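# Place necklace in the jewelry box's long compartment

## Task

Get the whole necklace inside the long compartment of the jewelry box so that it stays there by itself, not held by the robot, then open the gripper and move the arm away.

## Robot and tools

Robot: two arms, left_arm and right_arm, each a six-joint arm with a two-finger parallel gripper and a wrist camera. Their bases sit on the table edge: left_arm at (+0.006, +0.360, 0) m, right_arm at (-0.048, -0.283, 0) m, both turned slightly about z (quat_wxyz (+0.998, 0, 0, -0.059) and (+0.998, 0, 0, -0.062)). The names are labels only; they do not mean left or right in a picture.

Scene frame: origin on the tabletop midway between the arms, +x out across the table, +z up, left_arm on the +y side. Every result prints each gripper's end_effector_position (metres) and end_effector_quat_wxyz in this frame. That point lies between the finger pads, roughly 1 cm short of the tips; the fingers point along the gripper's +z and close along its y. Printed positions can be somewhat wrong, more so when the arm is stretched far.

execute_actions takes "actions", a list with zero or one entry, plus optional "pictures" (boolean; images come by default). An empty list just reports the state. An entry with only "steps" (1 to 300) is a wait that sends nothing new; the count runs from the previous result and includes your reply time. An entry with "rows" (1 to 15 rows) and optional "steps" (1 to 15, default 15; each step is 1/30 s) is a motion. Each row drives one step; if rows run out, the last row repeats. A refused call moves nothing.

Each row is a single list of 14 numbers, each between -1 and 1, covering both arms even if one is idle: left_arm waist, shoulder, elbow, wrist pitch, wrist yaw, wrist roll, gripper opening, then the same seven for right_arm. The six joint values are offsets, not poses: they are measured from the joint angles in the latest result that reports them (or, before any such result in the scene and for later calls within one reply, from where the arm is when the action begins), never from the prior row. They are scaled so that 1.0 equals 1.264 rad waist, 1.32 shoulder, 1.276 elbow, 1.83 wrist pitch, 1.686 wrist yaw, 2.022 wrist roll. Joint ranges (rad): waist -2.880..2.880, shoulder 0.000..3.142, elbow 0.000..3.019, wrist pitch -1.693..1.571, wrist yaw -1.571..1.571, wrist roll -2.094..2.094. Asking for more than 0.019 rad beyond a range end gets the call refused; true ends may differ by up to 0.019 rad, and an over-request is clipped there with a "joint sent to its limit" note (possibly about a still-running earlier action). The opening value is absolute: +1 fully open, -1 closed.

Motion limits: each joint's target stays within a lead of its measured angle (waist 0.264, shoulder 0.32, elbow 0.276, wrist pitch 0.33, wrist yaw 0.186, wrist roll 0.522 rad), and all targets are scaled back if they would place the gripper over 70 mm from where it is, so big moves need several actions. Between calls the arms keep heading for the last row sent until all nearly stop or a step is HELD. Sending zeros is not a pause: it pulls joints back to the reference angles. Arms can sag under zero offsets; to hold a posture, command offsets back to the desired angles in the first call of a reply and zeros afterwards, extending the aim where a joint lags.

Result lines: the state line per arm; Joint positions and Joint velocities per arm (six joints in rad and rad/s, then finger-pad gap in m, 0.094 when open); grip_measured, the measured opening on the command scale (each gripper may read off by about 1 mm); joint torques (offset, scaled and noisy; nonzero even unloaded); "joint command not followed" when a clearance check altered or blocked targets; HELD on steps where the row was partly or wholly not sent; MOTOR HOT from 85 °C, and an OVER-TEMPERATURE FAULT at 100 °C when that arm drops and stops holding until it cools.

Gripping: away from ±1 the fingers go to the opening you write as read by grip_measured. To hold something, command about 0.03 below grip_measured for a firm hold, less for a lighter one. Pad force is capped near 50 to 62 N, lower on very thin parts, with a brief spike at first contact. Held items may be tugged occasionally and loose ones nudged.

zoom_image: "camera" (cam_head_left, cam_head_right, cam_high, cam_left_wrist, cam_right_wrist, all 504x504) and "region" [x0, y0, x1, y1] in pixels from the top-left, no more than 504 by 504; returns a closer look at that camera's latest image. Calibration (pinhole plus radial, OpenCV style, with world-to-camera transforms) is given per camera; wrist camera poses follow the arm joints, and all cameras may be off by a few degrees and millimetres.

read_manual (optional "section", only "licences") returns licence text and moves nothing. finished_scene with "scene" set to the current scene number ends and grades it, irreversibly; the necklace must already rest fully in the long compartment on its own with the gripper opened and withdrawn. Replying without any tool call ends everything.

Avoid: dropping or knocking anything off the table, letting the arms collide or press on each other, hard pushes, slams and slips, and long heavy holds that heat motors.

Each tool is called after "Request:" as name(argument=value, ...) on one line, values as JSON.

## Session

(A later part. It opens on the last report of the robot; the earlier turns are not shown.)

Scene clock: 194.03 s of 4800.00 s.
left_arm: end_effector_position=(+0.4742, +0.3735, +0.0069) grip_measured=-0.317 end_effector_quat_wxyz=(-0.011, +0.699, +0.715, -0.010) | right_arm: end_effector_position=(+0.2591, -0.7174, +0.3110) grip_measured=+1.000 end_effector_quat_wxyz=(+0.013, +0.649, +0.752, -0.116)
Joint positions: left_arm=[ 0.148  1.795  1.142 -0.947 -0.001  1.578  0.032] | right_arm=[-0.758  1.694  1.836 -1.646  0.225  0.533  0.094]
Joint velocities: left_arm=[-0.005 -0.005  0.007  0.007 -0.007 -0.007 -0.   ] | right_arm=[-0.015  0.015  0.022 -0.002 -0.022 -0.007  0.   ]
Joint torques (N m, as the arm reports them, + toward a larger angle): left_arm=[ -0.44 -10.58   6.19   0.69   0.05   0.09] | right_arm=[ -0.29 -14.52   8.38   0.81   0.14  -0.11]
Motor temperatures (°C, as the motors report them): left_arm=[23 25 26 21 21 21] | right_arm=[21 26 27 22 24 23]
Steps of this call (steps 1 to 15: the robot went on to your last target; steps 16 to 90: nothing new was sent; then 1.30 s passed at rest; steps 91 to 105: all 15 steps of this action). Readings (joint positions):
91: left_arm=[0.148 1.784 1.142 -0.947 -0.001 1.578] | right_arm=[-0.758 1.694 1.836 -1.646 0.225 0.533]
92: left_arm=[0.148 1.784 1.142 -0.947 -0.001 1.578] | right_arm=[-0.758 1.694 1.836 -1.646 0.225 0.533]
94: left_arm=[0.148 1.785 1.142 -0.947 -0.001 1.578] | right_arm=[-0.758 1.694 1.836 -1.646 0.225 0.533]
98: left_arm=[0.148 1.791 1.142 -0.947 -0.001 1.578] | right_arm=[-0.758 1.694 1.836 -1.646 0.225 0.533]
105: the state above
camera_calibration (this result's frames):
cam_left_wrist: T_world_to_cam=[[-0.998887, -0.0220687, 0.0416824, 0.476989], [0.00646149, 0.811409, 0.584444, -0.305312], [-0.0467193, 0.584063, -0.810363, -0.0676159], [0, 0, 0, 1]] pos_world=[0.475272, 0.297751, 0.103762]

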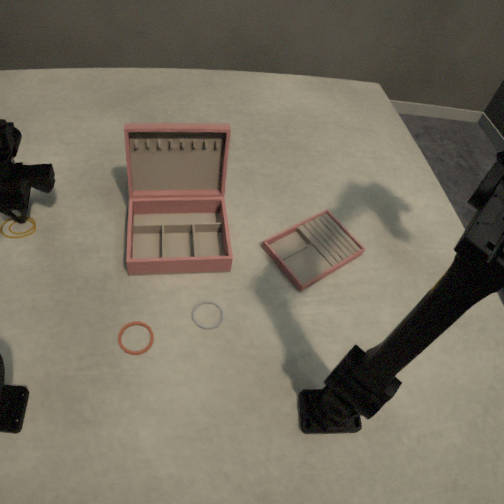

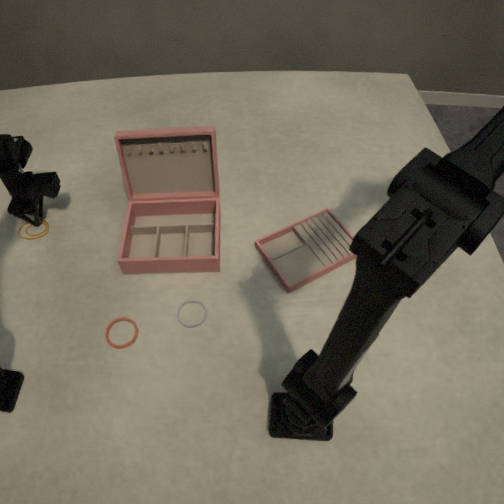

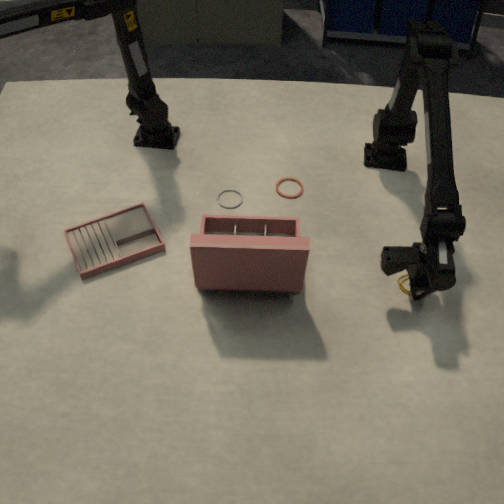

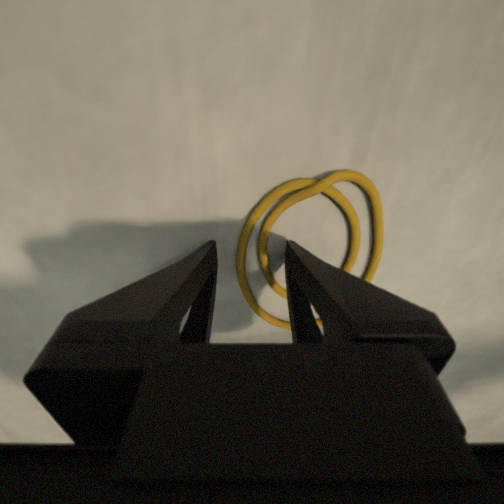

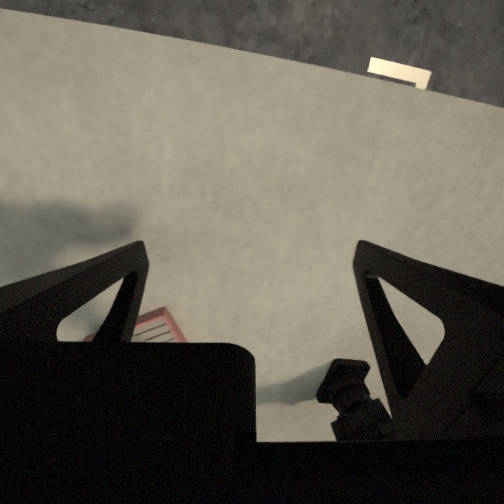

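Request:
execute_actions(actions=[{"rows": [[0,0.016,0.002,0.008,0,0,-0.32,0,0,0,0,0,0,1],[0,0.02,0.002,0.01,0,0,-0.32,0,0,0,0,0,0,1],[0,0.024,0.002,0.011,0,0,-0.32,0,0,0,0,0,0,1],[0,0.026,0.002,0.011,0,0,-0.32,0,0,0,0,0,0,1]], "steps": 15}])

Request:
zoom_image(camera="cam_left_wrist", region=[190, 190, 340, 340])

Scene clock: 198.77 s of 4800.00 s.
left_arm: end_effector_position=(+0.4751, +0.3735, +0.0039) grip_measured=-0.317 end_effector_quat_wxyz=(-0.010, +0.699, +0.715, -0.010) | right_arm: end_effector_position=(+0.2591, -0.7174, +0.3110) grip_measured=+1.000 end_effector_quat_wxyz=(+0.013, +0.649, +0.752, -0.116)
Joint positions: left_arm=[ 0.148  1.801  1.142 -0.94  -0.001  1.578  0.032] | right_arm=[-0.758  1.694  1.836 -1.646  0.225  0.533  0.094]
Joint velocities: left_arm=[ 0.024 -0.015 -0.022 -0.012 -0.051  0.007 -0.002] | right_arm=[ 0.005 -0.005  0.022 -0.007 -0.081  0.022  0.   ]
Joint torques (N m, as the arm reports them, + toward a larger angle): left_arm=[ -0.78 -10.34   6.11   0.93   0.04   0.1 ] | right_arm=[ -0.23 -14.52   8.38   0.81   0.13  -0.11]
Motor temperatures (°C, as the motors report them): left_arm=[23 25 26 21 21 21] | right_arm=[21 26 27 22 24 23]
Steps of this call (steps 1 to 15: the robot went on to your last target; steps 16 to 90: nothing new was sent; then 1.23 s passed at rest; steps 91 to 105: all 15 steps of this action). Readings (joint positions):
91: left_arm=[0.148 1.795 1.142 -0.947 -0.001 1.578] | right_arm=[-0.758 1.694 1.836 -1.646 0.225 0.533]
92: left_arm=[0.148 1.795 1.142 -0.946 -0.001 1.578] | right_arm=[-0.758 1.694 1.836 -1.646 0.225 0.533]
94: left_arm=[0.148 1.796 1.142 -0.943 -0.001 1.578] | right_arm=[-0.758 1.694 1.836 -1.646 0.225 0.533]
98: left_arm=[0.148 1.800 1.142 -0.941 -0.001 1.578] | right_arm=[-0.758 1.694 1.836 -1.646 0.225 0.533]
105: the state above
camera_calibration (this result's frames):
cam_left_wrist: T_world_to_cam=[[-0.998903, -0.0220691, 0.0413012, 0.477996], [0.00623863, 0.811402, 0.584455, -0.303507], [-0.0464103, 0.584072, -0.810374, -0.0701294], [0, 0, 0, 1]] pos_world=[0.476111, 0.297776, 0.100814]

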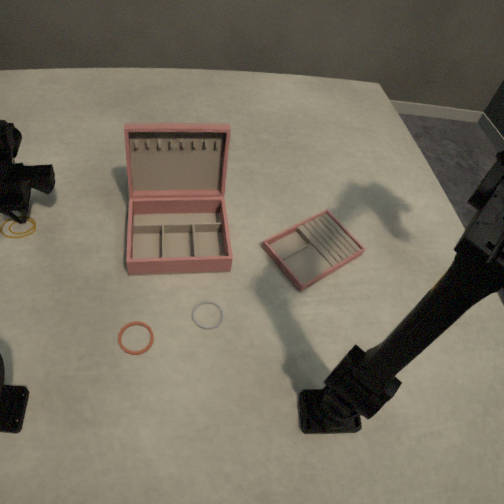

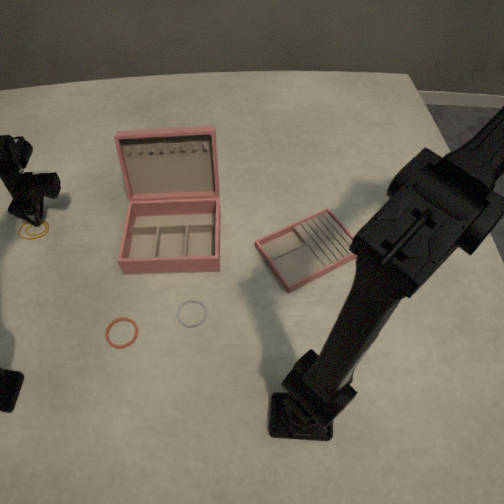

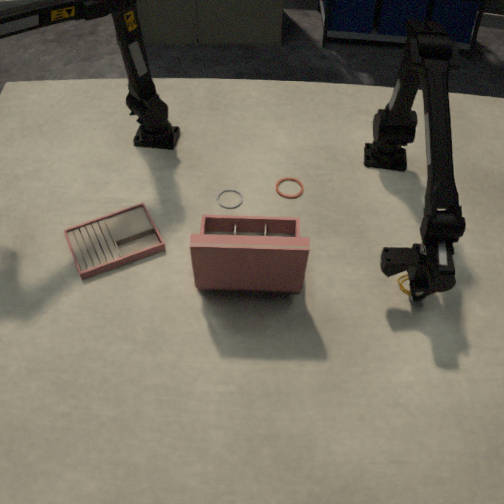

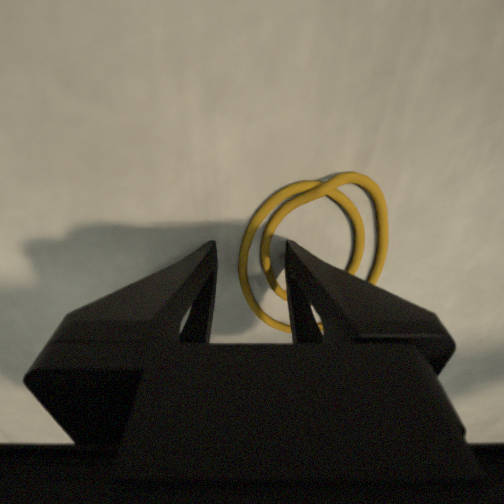

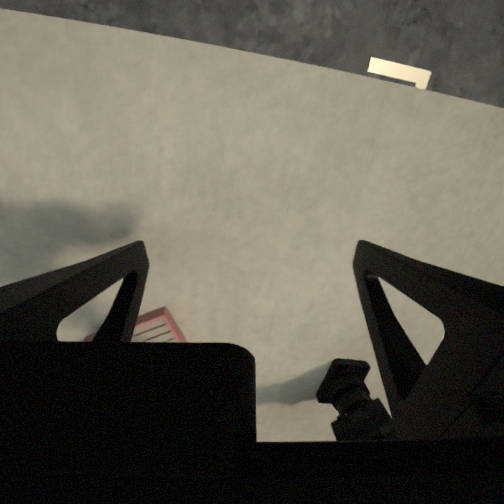

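Region (190, 190, 340, 340) of cam_left_wrist's 504x504 image, scaled by 3.360, with more detail than that image has.

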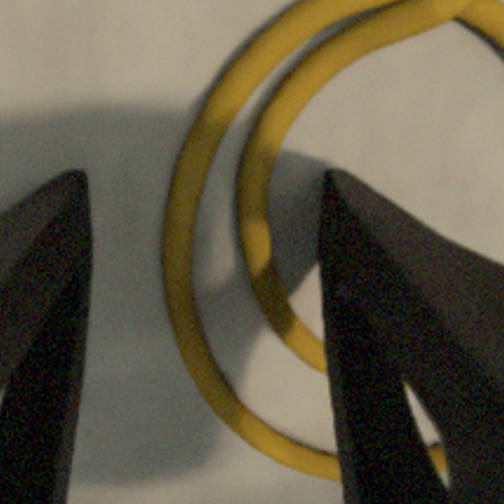

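Request:
execute_actions(actions=[{"rows": [[0,0.018,0.002,0.004,0,0,-0.32,0,0,0,0,0,0,1],[0,0.022,0.002,0.004,0,0,-0.32,0,0,0,0,0,0,1],[0,0.026,0.002,0.004,0,0,-0.32,0,0,0,0,0,0,1],[0,0.029,0.002,0.004,0,0,-0.32,0,0,0,0,0,0,1]], "steps": 15}], pictures=false)

Scene clock: 204.53 s of 4800.00 s.
left_arm: end_effector_position=(+0.4751, +0.3735, +0.0039) grip_measured=-0.317 end_effector_quat_wxyz=(-0.010, +0.699, +0.715, -0.010) | right_arm: end_effector_position=(+0.2591, -0.7174, +0.3110) grip_measured=+1.000 end_effector_quat_wxyz=(+0.013, +0.649, +0.752, -0.116)
Joint positions: left_arm=[ 0.148  1.801  1.142 -0.94  -0.001  1.578  0.032] | right_arm=[-0.758  1.694  1.836 -1.646  0.225  0.533  0.094]
Joint velocities: left_arm=[-0.005 -0.005 -0.012 -0.012  0.022  0.037 -0.001] | right_arm=[-0.005 -0.005 -0.002 -0.007  0.007  0.022  0.   ]
Joint torques (N m, as the arm reports them, + toward a larger angle): left_arm=[-0.51 -9.32  6.17  0.67  0.05  0.09] | right_arm=[ -0.27 -14.47   8.41   0.82   0.13  -0.11]
Motor temperatures (°C, as the motors report them): left_arm=[23 25 26 21 21 21] | right_arm=[21 26 27 22 24 23]
Steps of this call (steps 1 to 15: the robot went on to your last target; steps 16 to 90: nothing new was sent; then 2.27 s passed at rest; steps 91 to 105: all 15 steps of this action). Readings (joint positions):
91: left_arm=[0.148 1.801 1.142 -0.940 -0.001 1.578] | right_arm=[-0.758 1.694 1.836 -1.646 0.225 0.533]
92: left_arm=[0.148 1.801 1.142 -0.940 -0.001 1.578] | right_arm=[-0.758 1.694 1.836 -1.646 0.225 0.533]
94: left_arm=[0.148 1.801 1.142 -0.940 -0.001 1.578] | right_arm=[-0.758 1.694 1.836 -1.646 0.225 0.533]
98: left_arm=[0.148 1.801 1.142 -0.940 -0.001 1.578] | right_arm=[-0.758 1.694 1.836 -1.646 0.225 0.533]
105: the state above

Contact with table. Close slowly.

Request:
execute_actions(actions=[{"rows": [[0,0.015,0.002,0,0,0,-0.37,0,0,0,0,0,0,1],[0,0.015,0.002,0,0,0,-0.42,0,0,0,0,0,0,1],[0,0.015,0.002,0,0,0,-0.47,0,0,0,0,0,0,1],[0,0.015,0.002,0,0,0,-0.52,0,0,0,0,0,0,1],[0,0.015,0.002,0,0,0,-0.57,0,0,0,0,0,0,1],[0,0.015,0.002,0,0,0,-0.62,0,0,0,0,0,0,1],[0,0.015,0.002,0,0,0,-0.66,0,0,0,0,0,0,1],[0,0.015,0.002,0,0,0,-0.70,0,0,0,0,0,0,1],[0,0.015,0.002,0,0,0,-0.74,0,0,0,0,0,0,1],[0,0.015,0.002,0,0,0,-0.77,0,0,0,0,0,0,1],[0,0.015,0.002,0,0,0,-0.80,0,0,0,0,0,0,1],[0,0.015,0.002,0,0,0,-0.82,0,0,0,0,0,0,1],[0,0.015,0.002,0,0,0,-0.84,0,0,0,0,0,0,1]], "steps": 15}])

Request:
zoom_image(camera="cam_left_wrist", region=[190, 150, 400, 340])

Scene clock: 214.87 s of 4800.00 s.
left_arm: end_effector_position=(+0.4751, +0.3735, +0.0039) grip_measured=-0.833 end_effector_quat_wxyz=(-0.010, +0.699, +0.715, -0.010) | right_arm: end_effector_position=(+0.2591, -0.7174, +0.3110) grip_measured=+1.000 end_effector_quat_wxyz=(+0.013, +0.649, +0.752, -0.116)
Joint positions: left_arm=[ 0.148  1.801  1.142 -0.94  -0.001  1.578  0.008] | right_arm=[-0.758  1.694  1.836 -1.646  0.225  0.533  0.094]
Joint velocities: left_arm=[-0.015 -0.005  0.002 -0.022  0.022 -0.022 -0.001] | right_arm=[-0.005  0.005  0.002  0.002 -0.066 -0.125  0.   ]
Joint torques (N m, as the arm reports them, + toward a larger angle): left_arm=[ -0.44 -10.54   6.2    0.34   0.05   0.09] | right_arm=[ -0.34 -14.49   8.4    0.81   0.14  -0.12]
Motor temperatures (°C, as the motors report them): left_arm=[23 25 26 21 21 21] | right_arm=[21 26 27 22 24 23]
Steps of this call (steps 1 to 15: the robot went on to your last target; steps 16 to 90: nothing new was sent; then 6.83 s passed at rest; steps 91 to 105: all 15 steps of this action). Readings (joint positions):
91: left_arm=[0.148 1.801 1.142 -0.940 -0.001 1.578] | right_arm=[-0.758 1.694 1.836 -1.646 0.225 0.533]
92: left_arm=[0.148 1.801 1.142 -0.940 -0.001 1.578] | right_arm=[-0.758 1.694 1.836 -1.646 0.225 0.533]
94: left_arm=[0.148 1.801 1.142 -0.940 -0.001 1.578] | right_arm=[-0.758 1.694 1.836 -1.646 0.225 0.533]
98: left_arm=[0.148 1.801 1.142 -0.940 -0.001 1.578] | right_arm=[-0.758 1.694 1.836 -1.646 0.225 0.533]
105: the state above
camera_calibration (this result's frames):
cam_left_wrist: T_world_to_cam=[[-0.998903, -0.0220691, 0.0413012, 0.477996], [0.00623863, 0.811402, 0.584455, -0.303507], [-0.0464103, 0.584072, -0.810374, -0.0701294], [0, 0, 0, 1]] pos_world=[0.476111, 0.297776, 0.100814]

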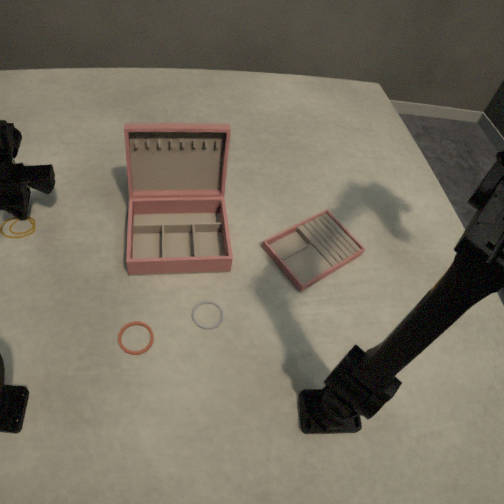

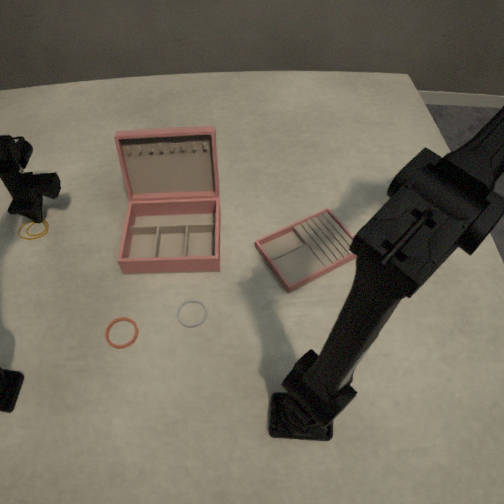

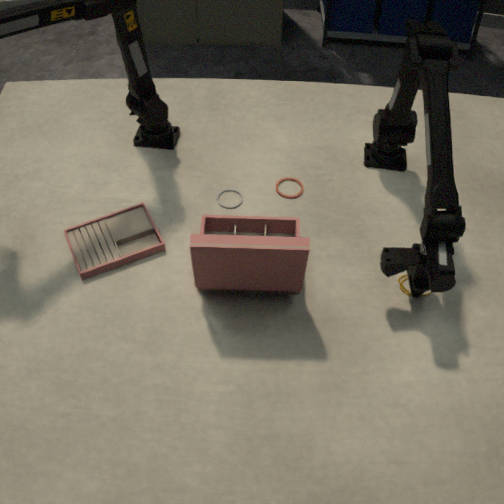

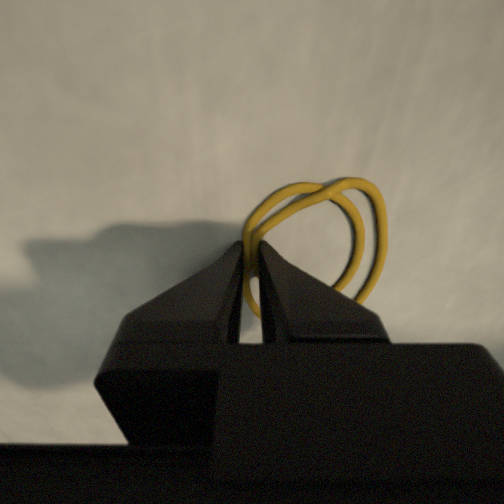

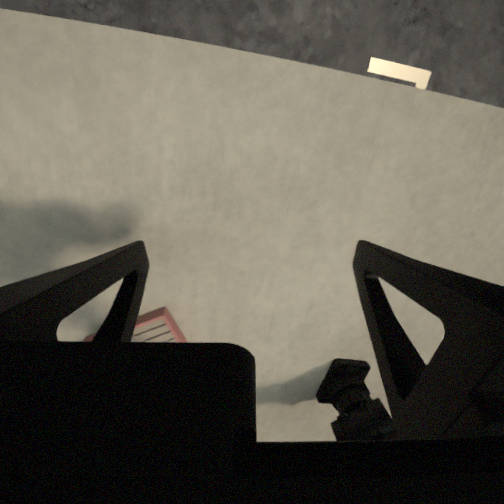

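Region (190, 150, 400, 340) of cam_left_wrist's 504x504 image, scaled by 2.400, with more detail than that image has; it fills the top 456 rows of this view, and the rest is white.

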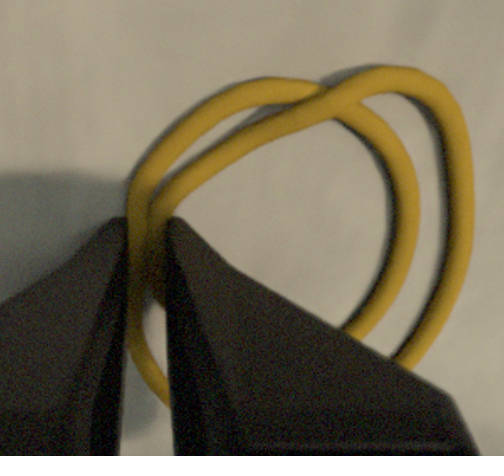

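Both strands are between the pads. Tighten a little.

Request:
execute_actions(actions=[{"rows": [[0,0.01,0.002,0,0,0,-0.845,0,0,0,0,0,0,1],[0,0.01,0.002,0,0,0,-0.85,0,0,0,0,0,0,1],[0,0.01,0.002,0,0,0,-0.855,0,0,0,0,0,0,1],[0,0.01,0.002,0,0,0,-0.86,0,0,0,0,0,0,1]], "steps": 10}], pictures=false)

Scene clock: 217.80 s of 4800.00 s.
left_arm: end_effector_position=(+0.4751, +0.3735, +0.0039) grip_measured=-0.850 end_effector_quat_wxyz=(-0.010, +0.699, +0.715, -0.010) | right_arm: end_effector_position=(+0.2591, -0.7174, +0.3110) grip_measured=+1.000 end_effector_quat_wxyz=(+0.013, +0.649, +0.752, -0.116)
Joint positions: left_arm=[ 0.148  1.801  1.142 -0.94  -0.001  1.578  0.007] | right_arm=[-0.758  1.694  1.836 -1.646  0.225  0.533  0.094]
Joint velocities: left_arm=[-0.015 -0.005  0.002  0.002  0.066  0.081 -0.001] | right_arm=[-0.034  0.005 -0.002 -0.002 -0.051  0.022  0.   ]
Joint torques (N m, as the arm reports them, + toward a larger angle): left_arm=[ -0.45 -10.97   6.14   0.32   0.08   0.09] | right_arm=[ -0.26 -14.46   8.4    0.82   0.13  -0.11]
Motor temperatures (°C, as the motors report them): left_arm=[23 25 26 21 21 21] | right_arm=[21 27 27 22 24 23]
Steps of this call (steps 1 to 15: the robot went on to your last target; steps 16 to 78: nothing new was sent; steps 79 to 88: all 10 steps of this action). Readings (joint positions):
79: left_arm=[0.148 1.801 1.142 -0.940 -0.001 1.578] | right_arm=[-0.758 1.694 1.836 -1.646 0.225 0.533]
80: left_arm=[0.148 1.801 1.142 -0.940 -0.001 1.578] | right_arm=[-0.758 1.694 1.836 -1.646 0.225 0.533]
82: left_arm=[0.148 1.801 1.142 -0.940 -0.001 1.578] | right_arm=[-0.758 1.694 1.836 -1.646 0.225 0.533]
86: left_arm=[0.148 1.801 1.142 -0.940 -0.001 1.578] | right_arm=[-0.758 1.694 1.836 -1.646 0.225 0.533]
88: the state above

Request:
execute_actions(actions=[{"rows": [[0,0.01,0.002,0,0,0,-0.865,0,0,0,0,0,0,1],[0,0.01,0.002,0,0,0,-0.87,0,0,0,0,0,0,1],[0,0.01,0.002,0,0,0,-0.875,0,0,0,0,0,0,1],[0,0.01,0.002,0,0,0,-0.88,0,0,0,0,0,0,1]], "steps": 10}])

Request:
zoom_image(camera="cam_left_wrist", region=[190, 150, 400, 340])

Scene clock: 223.60 s of 4800.00 s.
left_arm: end_effector_position=(+0.4751, +0.3735, +0.0039) grip_measured=-0.866 end_effector_quat_wxyz=(-0.010, +0.699, +0.715, -0.010) | right_arm: end_effector_position=(+0.2591, -0.7174, +0.3110) grip_measured=+1.000 end_effector_quat_wxyz=(+0.013, +0.649, +0.752, -0.116)
Joint positions: left_arm=[ 0.148  1.801  1.142 -0.94  -0.001  1.578  0.006] | right_arm=[-0.758  1.694  1.836 -1.646  0.225  0.533  0.094]
Joint velocities: left_arm=[ 0.015  0.005 -0.017 -0.002 -0.022 -0.007  0.001] | right_arm=[-0.015 -0.005 -0.007 -0.002  0.007  0.007  0.   ]
Joint torques (N m, as the arm reports them, + toward a larger angle): left_arm=[ -0.41 -11.06   6.15   0.32   0.05   0.09] | right_arm=[ -0.24 -14.52   8.4    0.81   0.14  -0.11]
Motor temperatures (°C, as the motors report them): left_arm=[23 25 26 21 21 21] | right_arm=[21 27 27 22 24 23]
Steps of this call (steps 1 to 15: the robot went on to your last target; steps 16 to 150: nothing new was sent; then 0.47 s passed at rest; steps 151 to 160: all 10 steps of this action). Readings (joint positions):
151: left_arm=[0.148 1.801 1.142 -0.940 -0.001 1.578] | right_arm=[-0.758 1.694 1.836 -1.646 0.225 0.533]
152: left_arm=[0.148 1.801 1.142 -0.940 -0.001 1.578] | right_arm=[-0.758 1.694 1.836 -1.646 0.225 0.533]
154: left_arm=[0.148 1.801 1.142 -0.940 -0.001 1.578] | right_arm=[-0.758 1.694 1.836 -1.646 0.225 0.533]
158: left_arm=[0.148 1.801 1.142 -0.940 -0.001 1.578] | right_arm=[-0.758 1.694 1.836 -1.646 0.225 0.533]
160: the state above
camera_calibration (this result's frames):
cam_left_wrist: T_world_to_cam=[[-0.998903, -0.0220691, 0.0413012, 0.477996], [0.00623863, 0.811402, 0.584455, -0.303507], [-0.0464103, 0.584072, -0.810374, -0.0701294], [0, 0, 0, 1]] pos_world=[0.476111, 0.297776, 0.100814]

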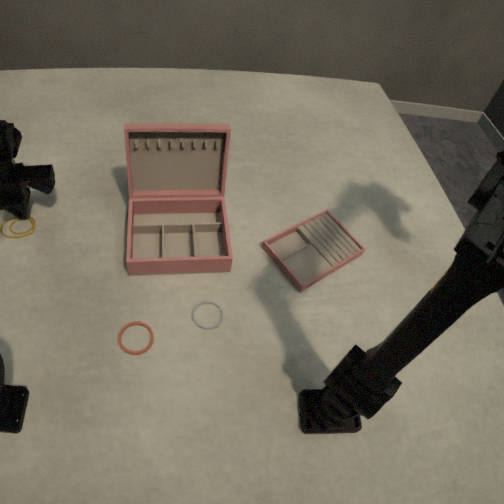

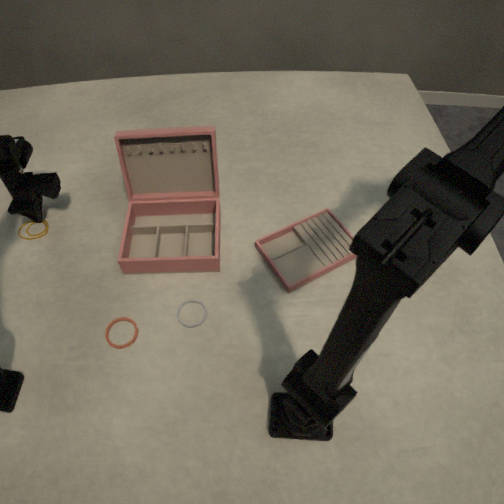

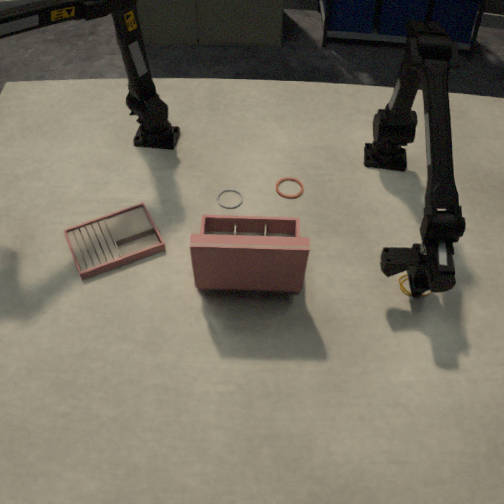

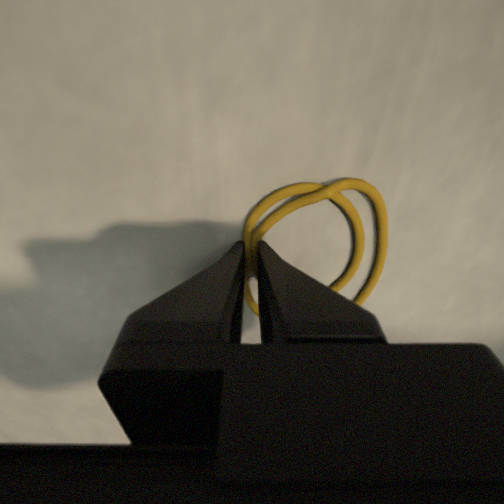

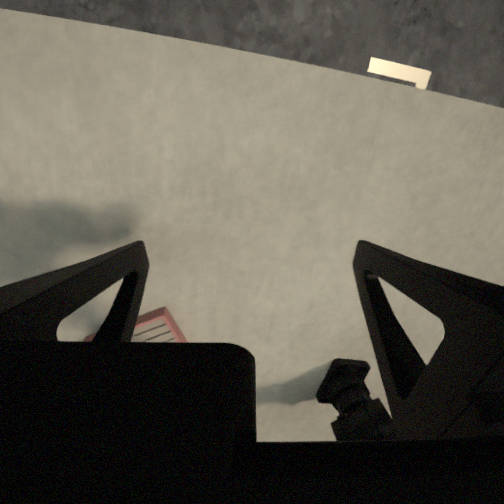

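Region (190, 150, 400, 340) of cam_left_wrist's 504x504 image, scaled by 2.400, with more detail than that image has; it fills the top 456 rows of this view, and the rest is white.

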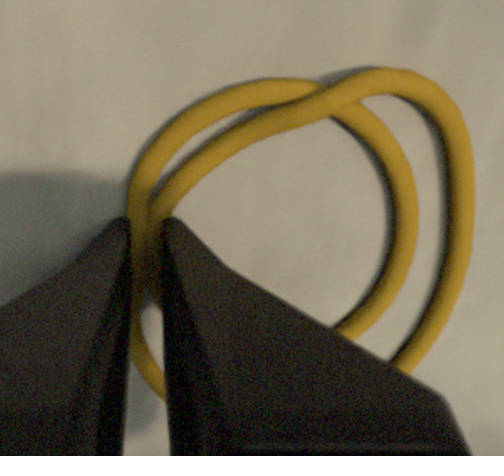

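Request:
execute_actions(actions=[{"rows": [[0,0,0.002,0,0,0,-0.88,0,0,0,0,0,0,1],[0,-0.01,0.002,0,0,0,-0.88,0,0,0,0,0,0,1],[0,-0.016,0.004,0,0,0,-0.88,0,0,0,0,0,0,1],[0,-0.022,0.006,0,0,0,-0.88,0,0,0,0,0,0,1],[0,-0.028,0.008,-0.004,0,0,-0.88,0,0,0,0,0,0,1],[0,-0.034,0.01,-0.008,0,0,-0.88,0,0,0,0,0,0,1],[0,-0.04,0.01,-0.012,0,0,-0.88,0,0,0,0,0,0,1],[0,-0.046,0.01,-0.016,0,0,-0.88,0,0,0,0,0,0,1],[0,-0.052,0.01,-0.02,0,0,-0.88,0,0,0,0,0,0,1],[0,-0.058,0.01,-0.024,0,0,-0.88,0,0,0,0,0,0,1],[0,-0.064,0.01,-0.028,0,0,-0.88,0,0,0,0,0,0,1],[0,-0.07,0.01,-0.032,0,0,-0.88,0,0,0,0,0,0,1],[0,-0.076,0.01,-0.036,0,0,-0.88,0,0,0,0,0,0,1]], "steps": 15}], pictures=false)

Request:
execute_actions(actions=[{"steps": 10}])

Scene clock: 246.87 s of 4800.00 s.
left_arm: end_effector_position=(+0.4716, +0.3734, +0.0376) grip_measured=-0.877 end_effector_quat_wxyz=(-0.001, +0.699, +0.715, -0.000) | right_arm: end_effector_position=(+0.2591, -0.7174, +0.3110) grip_measured=+1.000 end_effector_quat_wxyz=(+0.013, +0.649, +0.752, -0.116)
Joint positions: left_arm=[ 0.148  1.726  1.142 -0.988 -0.001  1.578  0.006] | right_arm=[-0.758  1.694  1.836 -1.646  0.225  0.533  0.094]
Joint velocities: left_arm=[-0.015 -0.171 -0.002 -0.09  -0.066  0.051 -0.001] | right_arm=[-0.005 -0.005 -0.007 -0.022  0.022  0.007  0.   ]
Joint torques (N m, as the arm reports them, + toward a larger angle): left_arm=[ -0.55 -11.28   7.14  -0.18   0.04   0.08] | right_arm=[ -0.31 -14.54   8.42   0.83   0.13  -0.11]
Motor temperatures (°C, as the motors report them): left_arm=[23 25 26 21 21 21] | right_arm=[21 27 27 22 24 23]
Steps of this call (steps 1 to 15: the robot went on to your last target; steps 16 to 90: nothing new was sent; then 19.77 s passed at rest; steps 91 to 105: all 15 steps of this action). Readings (joint positions):
91: left_arm=[0.148 1.801 1.142 -0.940 -0.001 1.578] | right_arm=[-0.758 1.694 1.836 -1.646 0.225 0.533]
92: left_arm=[0.148 1.801 1.142 -0.940 -0.001 1.578] | right_arm=[-0.758 1.694 1.836 -1.646 0.225 0.533]
94: left_arm=[0.148 1.800 1.142 -0.940 -0.001 1.578] | right_arm=[-0.758 1.694 1.836 -1.646 0.225 0.533]
98: left_arm=[0.148 1.777 1.142 -0.947 -0.001 1.578] | right_arm=[-0.758 1.694 1.836 -1.646 0.225 0.533]
105: the state above

Scene clock: 247.20 s of 4800.00 s.
left_arm: end_effector_position=(+0.4717, +0.3734, +0.0433) grip_measured=-0.877 end_effector_quat_wxyz=(+0.002, +0.699, +0.715, +0.003) | right_arm: end_effector_position=(+0.2591, -0.7174, +0.3110) grip_measured=+1.000 end_effector_quat_wxyz=(+0.013, +0.649, +0.752, -0.116)
Joint positions: left_arm=[ 0.148  1.713  1.142 -0.993 -0.001  1.578  0.006] | right_arm=[-0.758  1.694  1.836 -1.646  0.225  0.533  0.094]
Joint velocities: left_arm=[-0.015 -0.005 -0.002 -0.007 -0.022  0.007  0.   ] | right_arm=[-0.015  0.005  0.012 -0.017  0.051 -0.051  0.   ]
Joint torques (N m, as the arm reports them, + toward a larger angle): left_arm=[ -0.4  -12.52   7.18  -0.22   0.05   0.09] | right_arm=[ -0.27 -14.46   8.4    0.8    0.14  -0.12]
Motor temperatures (°C, as the motors report them): left_arm=[23 25 26 21 21 21] | right_arm=[21 27 27 22 24 23]
Steps of this call (steps 1 to 10: the robot went on to your last target). Readings (joint positions):
1: left_arm=[0.148 1.721 1.142 -0.990 -0.001 1.578] | right_arm=[-0.758 1.694 1.836 -1.646 0.225 0.533]
2: left_arm=[0.148 1.717 1.142 -0.991 -0.001 1.578] | right_arm=[-0.758 1.694 1.836 -1.646 0.225 0.533]
4: left_arm=[0.148 1.713 1.142 -0.992 -0.001 1.578] | right_arm=[-0.758 1.694 1.836 -1.646 0.225 0.533]
8: left_arm=[0.148 1.713 1.142 -0.993 -0.001 1.578] | right_arm=[-0.758 1.694 1.836 -1.646 0.225 0.533]
10: the state above
camera_calibration (this result's frames):
cam_left_wrist: T_world_to_cam=[[-0.999741, -0.0220938, 0.00545523, 0.474897], [-0.014725, 0.810786, 0.585158, -0.316367], [-0.0173514, 0.584926, -0.810901, -0.0522711], [0, 0, 0, 1]] pos_world=[0.469208, 0.297573, 0.140148]

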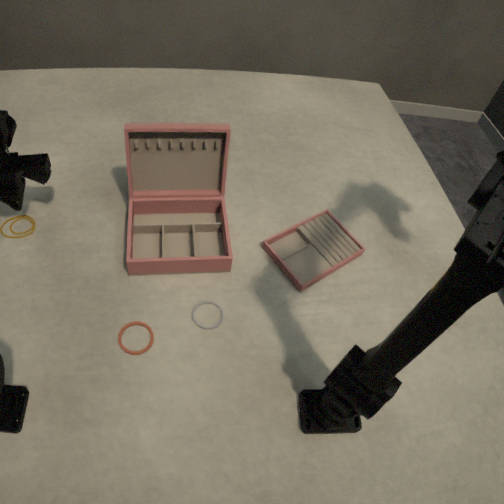

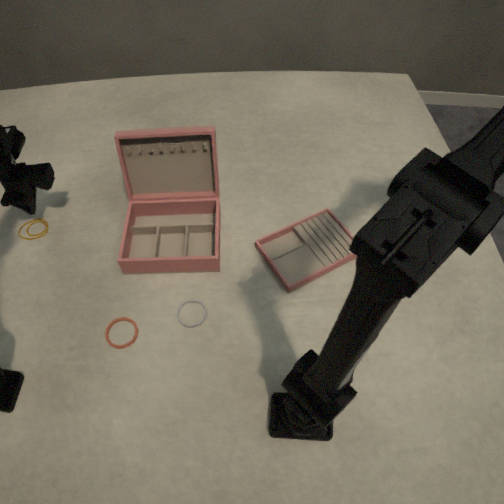

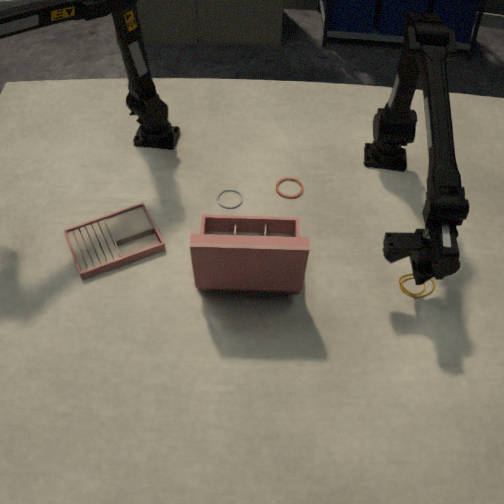

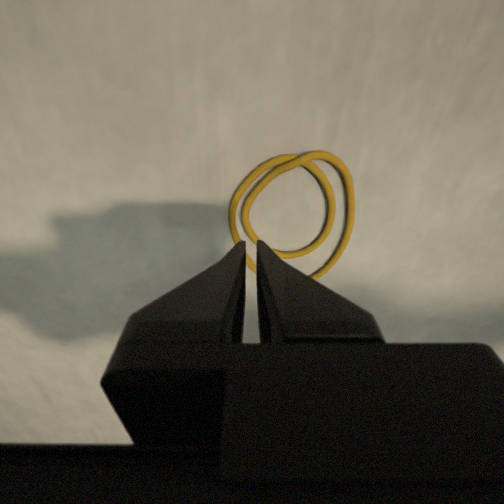

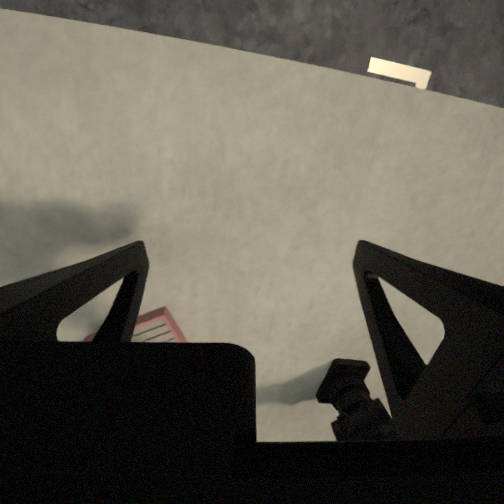

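Request:
execute_actions(actions=[{"rows": [[0,0.012,0.002,0.008,0,0,-0.75,0,0,0,0,0,0,1],[0,0.018,0.002,0.012,0,0,-0.6,0,0,0,0,0,0,1],[0,0.024,0.002,0.016,0,0,-0.5,0,0,0,0,0,0,1],[0,0.03,0.002,0.02,0,0,-0.4,0,0,0,0,0,0,1],[0,0.036,0.002,0.024,0,0,-0.4,0,0,0,0,0,0,1],[0,0.042,0.002,0.028,0,0,-0.4,0,0,0,0,0,0,1],[0,0.048,0.002,0.032,0,0,-0.4,0,0,0,0,0,0,1],[0,0.054,0.002,0.036,0,0,-0.4,0,0,0,0,0,0,1],[0,0.06,0.002,0.04,0,0,-0.4,0,0,0,0,0,0,1],[0,0.065,0.002,0.043,0,0,-0.4,0,0,0,0,0,0,1],[0,0.069,0.002,0.046,0,0,-0.4,0,0,0,0,0,0,1]], "steps": 15}], pictures=false)

Request:
execute_actions(actions=[{"steps": 10}])

Scene clock: 257.53 s of 4800.00 s.
left_arm: end_effector_position=(+0.4806, +0.3736, +0.0092) grip_measured=-0.403 end_effector_quat_wxyz=(-0.001, +0.699, +0.715, +0.000) | right_arm: end_effector_position=(+0.2591, -0.7174, +0.3110) grip_measured=+1.000 end_effector_quat_wxyz=(+0.013, +0.649, +0.752, -0.116)
Joint positions: left_arm=[ 0.148  1.789  1.142 -0.924 -0.001  1.578  0.028] | right_arm=[-0.758  1.694  1.836 -1.646  0.225  0.533  0.094]
Joint velocities: left_arm=[-0.024  0.122  0.012  0.012  0.007  0.022 -0.   ] | right_arm=[ 0.015 -0.015 -0.017 -0.007  0.037 -0.051  0.   ]
Joint torques (N m, as the arm reports them, + toward a larger angle): left_arm=[ -0.41 -11.87   6.24   1.04   0.05   0.08] | right_arm=[ -0.37 -14.48   8.38   0.77   0.13  -0.11]
Motor temperatures (°C, as the motors report them): left_arm=[23 25 27 21 21 21] | right_arm=[21 27 27 22 24 23]
Steps of this call (steps 1 to 30: the robot went on to your last target; steps 31 to 90: nothing new was sent; then 6.83 s passed at rest; steps 91 to 105: all 15 steps of this action). Readings (joint positions):
91: left_arm=[0.148 1.713 1.142 -0.993 -0.001 1.578] | right_arm=[-0.758 1.694 1.836 -1.646 0.225 0.533]
92: left_arm=[0.148 1.713 1.142 -0.991 -0.001 1.578] | right_arm=[-0.758 1.694 1.836 -1.646 0.225 0.533]
94: left_arm=[0.148 1.715 1.142 -0.983 -0.001 1.578] | right_arm=[-0.758 1.694 1.836 -1.646 0.225 0.533]
98: left_arm=[0.148 1.732 1.142 -0.955 -0.001 1.578] | right_arm=[-0.758 1.694 1.836 -1.646 0.225 0.533]
105: the state above

Scene clock: 257.87 s of 4800.00 s.
left_arm: end_effector_position=(+0.4806, +0.3736, +0.0076) grip_measured=-0.403 end_effector_quat_wxyz=(-0.001, +0.699, +0.715, -0.001) | right_arm: end_effector_position=(+0.2591, -0.7174, +0.3110) grip_measured=+1.000 end_effector_quat_wxyz=(+0.013, +0.649, +0.752, -0.116)
Joint positions: left_arm=[ 0.148  1.793  1.142 -0.922 -0.001  1.578  0.028] | right_arm=[-0.758  1.694  1.836 -1.646  0.225  0.533  0.094]
Joint velocities: left_arm=[ 0.005  0.005 -0.012  0.012 -0.007  0.007  0.001] | right_arm=[-0.015 -0.005 -0.002 -0.022 -0.022 -0.007  0.   ]
Joint torques (N m, as the arm reports them, + toward a larger angle): left_arm=[ -0.37 -11.12   6.22   1.07   0.05   0.09] | right_arm=[ -0.26 -14.58   8.4    0.8    0.14  -0.11]
Motor temperatures (°C, as the motors report them): left_arm=[23 25 27 21 21 21] | right_arm=[21 27 27 22 24 23]
Steps of this call (steps 1 to 10: the robot went on to your last target). Readings (joint positions):
1: left_arm=[0.148 1.792 1.142 -0.924 -0.001 1.578] | right_arm=[-0.758 1.694 1.836 -1.646 0.225 0.533]
2: left_arm=[0.148 1.793 1.142 -0.924 -0.001 1.578] | right_arm=[-0.758 1.694 1.836 -1.646 0.225 0.533]
4: left_arm=[0.148 1.793 1.142 -0.923 -0.001 1.578] | right_arm=[-0.758 1.694 1.836 -1.646 0.225 0.533]
8: left_arm=[0.148 1.793 1.142 -0.922 -0.001 1.578] | right_arm=[-0.758 1.694 1.836 -1.646 0.225 0.533]
10: the state above
camera_calibration (this result's frames):
cam_left_wrist: T_world_to_cam=[[-0.999644, -0.0220909, 0.0149913, 0.483858], [-0.00914728, 0.81095, 0.585044, -0.298277], [-0.0250814, 0.584699, -0.810863, -0.0774497], [0, 0, 0, 1]] pos_world=[0.479015, 0.297861, 0.104451]

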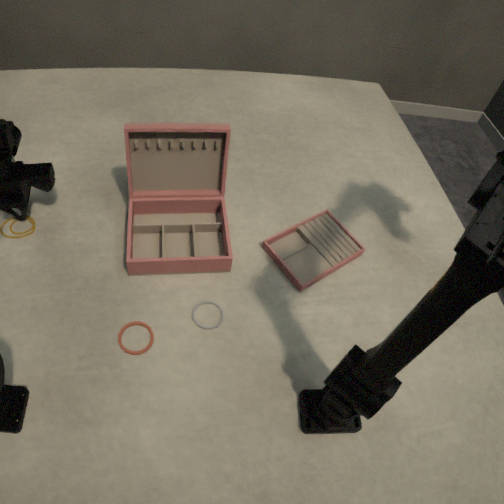

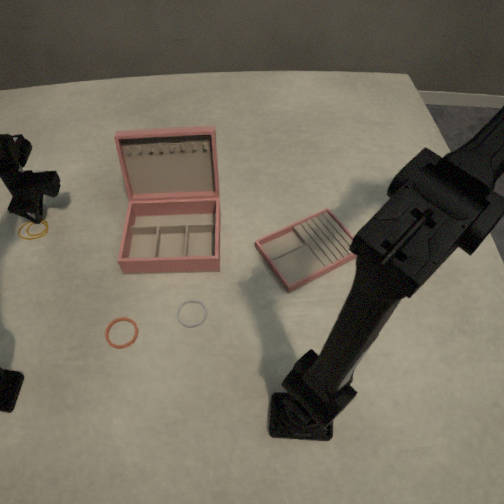

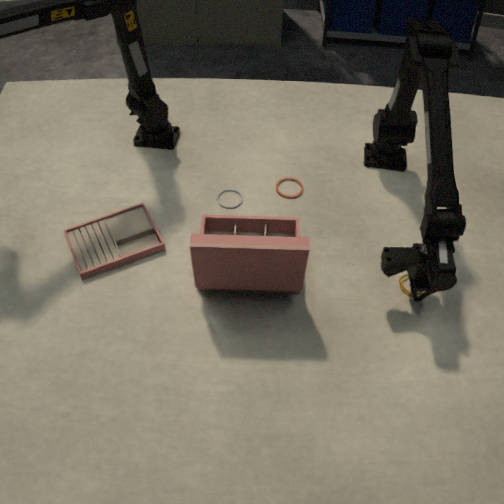

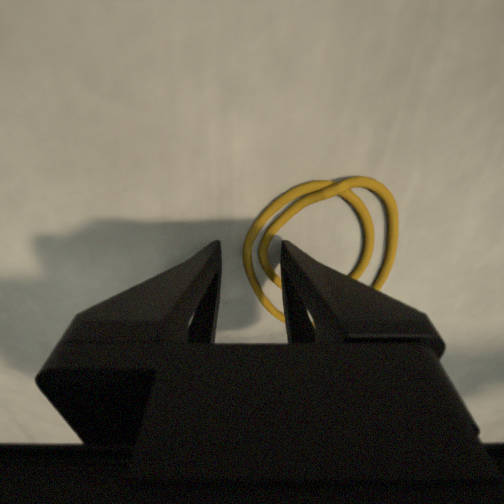

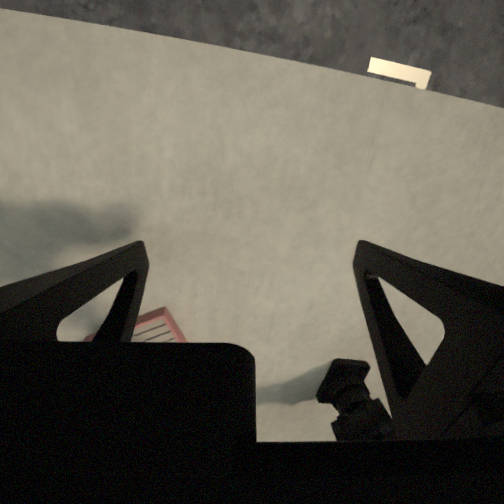

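Request:
execute_actions(actions=[{"rows": [[0,0.01,0.002,0,0,0,-0.3,0,0,0,0,0,0,1],[0,0.014,0.002,0,0,0,-0.28,0,0,0,0,0,0,1],[0,0.018,0.002,0,0,0,-0.28,0,0,0,0,0,0,1],[0,0.022,0.002,0,0,0,-0.28,0,0,0,0,0,0,1],[0,0.026,0.002,0,0,0,-0.28,0,0,0,0,0,0,1],[0,0.03,0.002,0,0,0,-0.28,0,0,0,0,0,0,1],[0,0.033,0.002,0,0,0,-0.28,0,0,0,0,0,0,1]], "steps": 15}], pictures=false)

Request:
execute_actions(actions=[{"rows": [[0,0.028,0.002,0,0,0,-0.28,0,0,0,0,0,0,1]], "steps": 10}], pictures=false)

Scene clock: 265.63 s of 4800.00 s.
left_arm: end_effector_position=(+0.4794, +0.3736, +0.0033) grip_measured=-0.282 end_effector_quat_wxyz=(-0.005, +0.699, +0.715, -0.004) | right_arm: end_effector_position=(+0.2591, -0.7174, +0.3110) grip_measured=+1.000 end_effector_quat_wxyz=(+0.013, +0.649, +0.752, -0.116)
Joint positions: left_arm=[ 0.148  1.802  1.142 -0.922 -0.001  1.578  0.034] | right_arm=[-0.758  1.694  1.836 -1.646  0.225  0.533  0.094]
Joint velocities: left_arm=[-0.005 -0.005 -0.002 -0.012 -0.037 -0.007 -0.001] | right_arm=[-0.015  0.005  0.012 -0.002  0.037 -0.037  0.   ]
Joint torques (N m, as the arm reports them, + toward a larger angle): left_arm=[ -0.32 -10.11   6.23   0.29   0.02   0.11] | right_arm=[ -0.29 -14.59   8.4    0.81   0.14  -0.11]
Motor temperatures (°C, as the motors report them): left_arm=[23 25 26 21 21 21] | right_arm=[21 27 27 22 24 23]
Steps of this call (steps 1 to 15: the robot went on to your last target; steps 16 to 90: nothing new was sent; then 4.27 s passed at rest; steps 91 to 105: all 15 steps of this action). Readings (joint positions):
91: left_arm=[0.148 1.793 1.142 -0.922 -0.001 1.578] | right_arm=[-0.758 1.694 1.836 -1.646 0.225 0.533]
92: left_arm=[0.148 1.793 1.142 -0.922 -0.001 1.578] | right_arm=[-0.758 1.694 1.836 -1.646 0.225 0.533]
94: left_arm=[0.148 1.793 1.142 -0.922 -0.001 1.578] | right_arm=[-0.758 1.694 1.836 -1.646 0.225 0.533]
98: left_arm=[0.148 1.799 1.142 -0.922 -0.001 1.578] | right_arm=[-0.758 1.694 1.836 -1.646 0.225 0.533]
105: the state above

Scene clock: 265.97 s of 4800.00 s.
left_arm: end_effector_position=(+0.4794, +0.3736, +0.0033) grip_measured=-0.282 end_effector_quat_wxyz=(-0.005, +0.699, +0.715, -0.004) | right_arm: end_effector_position=(+0.2591, -0.7174, +0.3110) grip_measured=+1.000 end_effector_quat_wxyz=(+0.013, +0.649, +0.752, -0.116)
Joint positions: left_arm=[ 0.148  1.802  1.142 -0.922 -0.001  1.578  0.034] | right_arm=[-0.758  1.694  1.836 -1.646  0.225  0.533  0.094]
Joint velocities: left_arm=[-0.005 -0.005  0.002  0.002 -0.022 -0.007  0.001] | right_arm=[-0.024 -0.005  0.002 -0.022 -0.066  0.022  0.   ]
Joint torques (N m, as the arm reports them, + toward a larger angle): left_arm=[-0.42 -9.53  6.16  0.38  0.04  0.09] | right_arm=[ -0.35 -14.55   8.4    0.79   0.13  -0.11]
Motor temperatures (°C, as the motors report them): left_arm=[23 25 26 21 21 21] | right_arm=[21 27 27 22 24 23]
Steps of this call (steps 1 to 10: all 10 steps of this action). Readings (joint positions):
1: left_arm=[0.148 1.802 1.142 -0.922 -0.001 1.578] | right_arm=[-0.758 1.694 1.836 -1.646 0.225 0.533]
2: left_arm=[0.148 1.802 1.142 -0.922 -0.001 1.578] | right_arm=[-0.758 1.694 1.836 -1.646 0.225 0.533]
4: left_arm=[0.148 1.802 1.142 -0.922 -0.001 1.578] | right_arm=[-0.758 1.694 1.836 -1.646 0.225 0.533]
8: left_arm=[0.148 1.802 1.142 -0.922 -0.001 1.578] | right_arm=[-0.758 1.694 1.836 -1.646 0.225 0.533]
10: the state above


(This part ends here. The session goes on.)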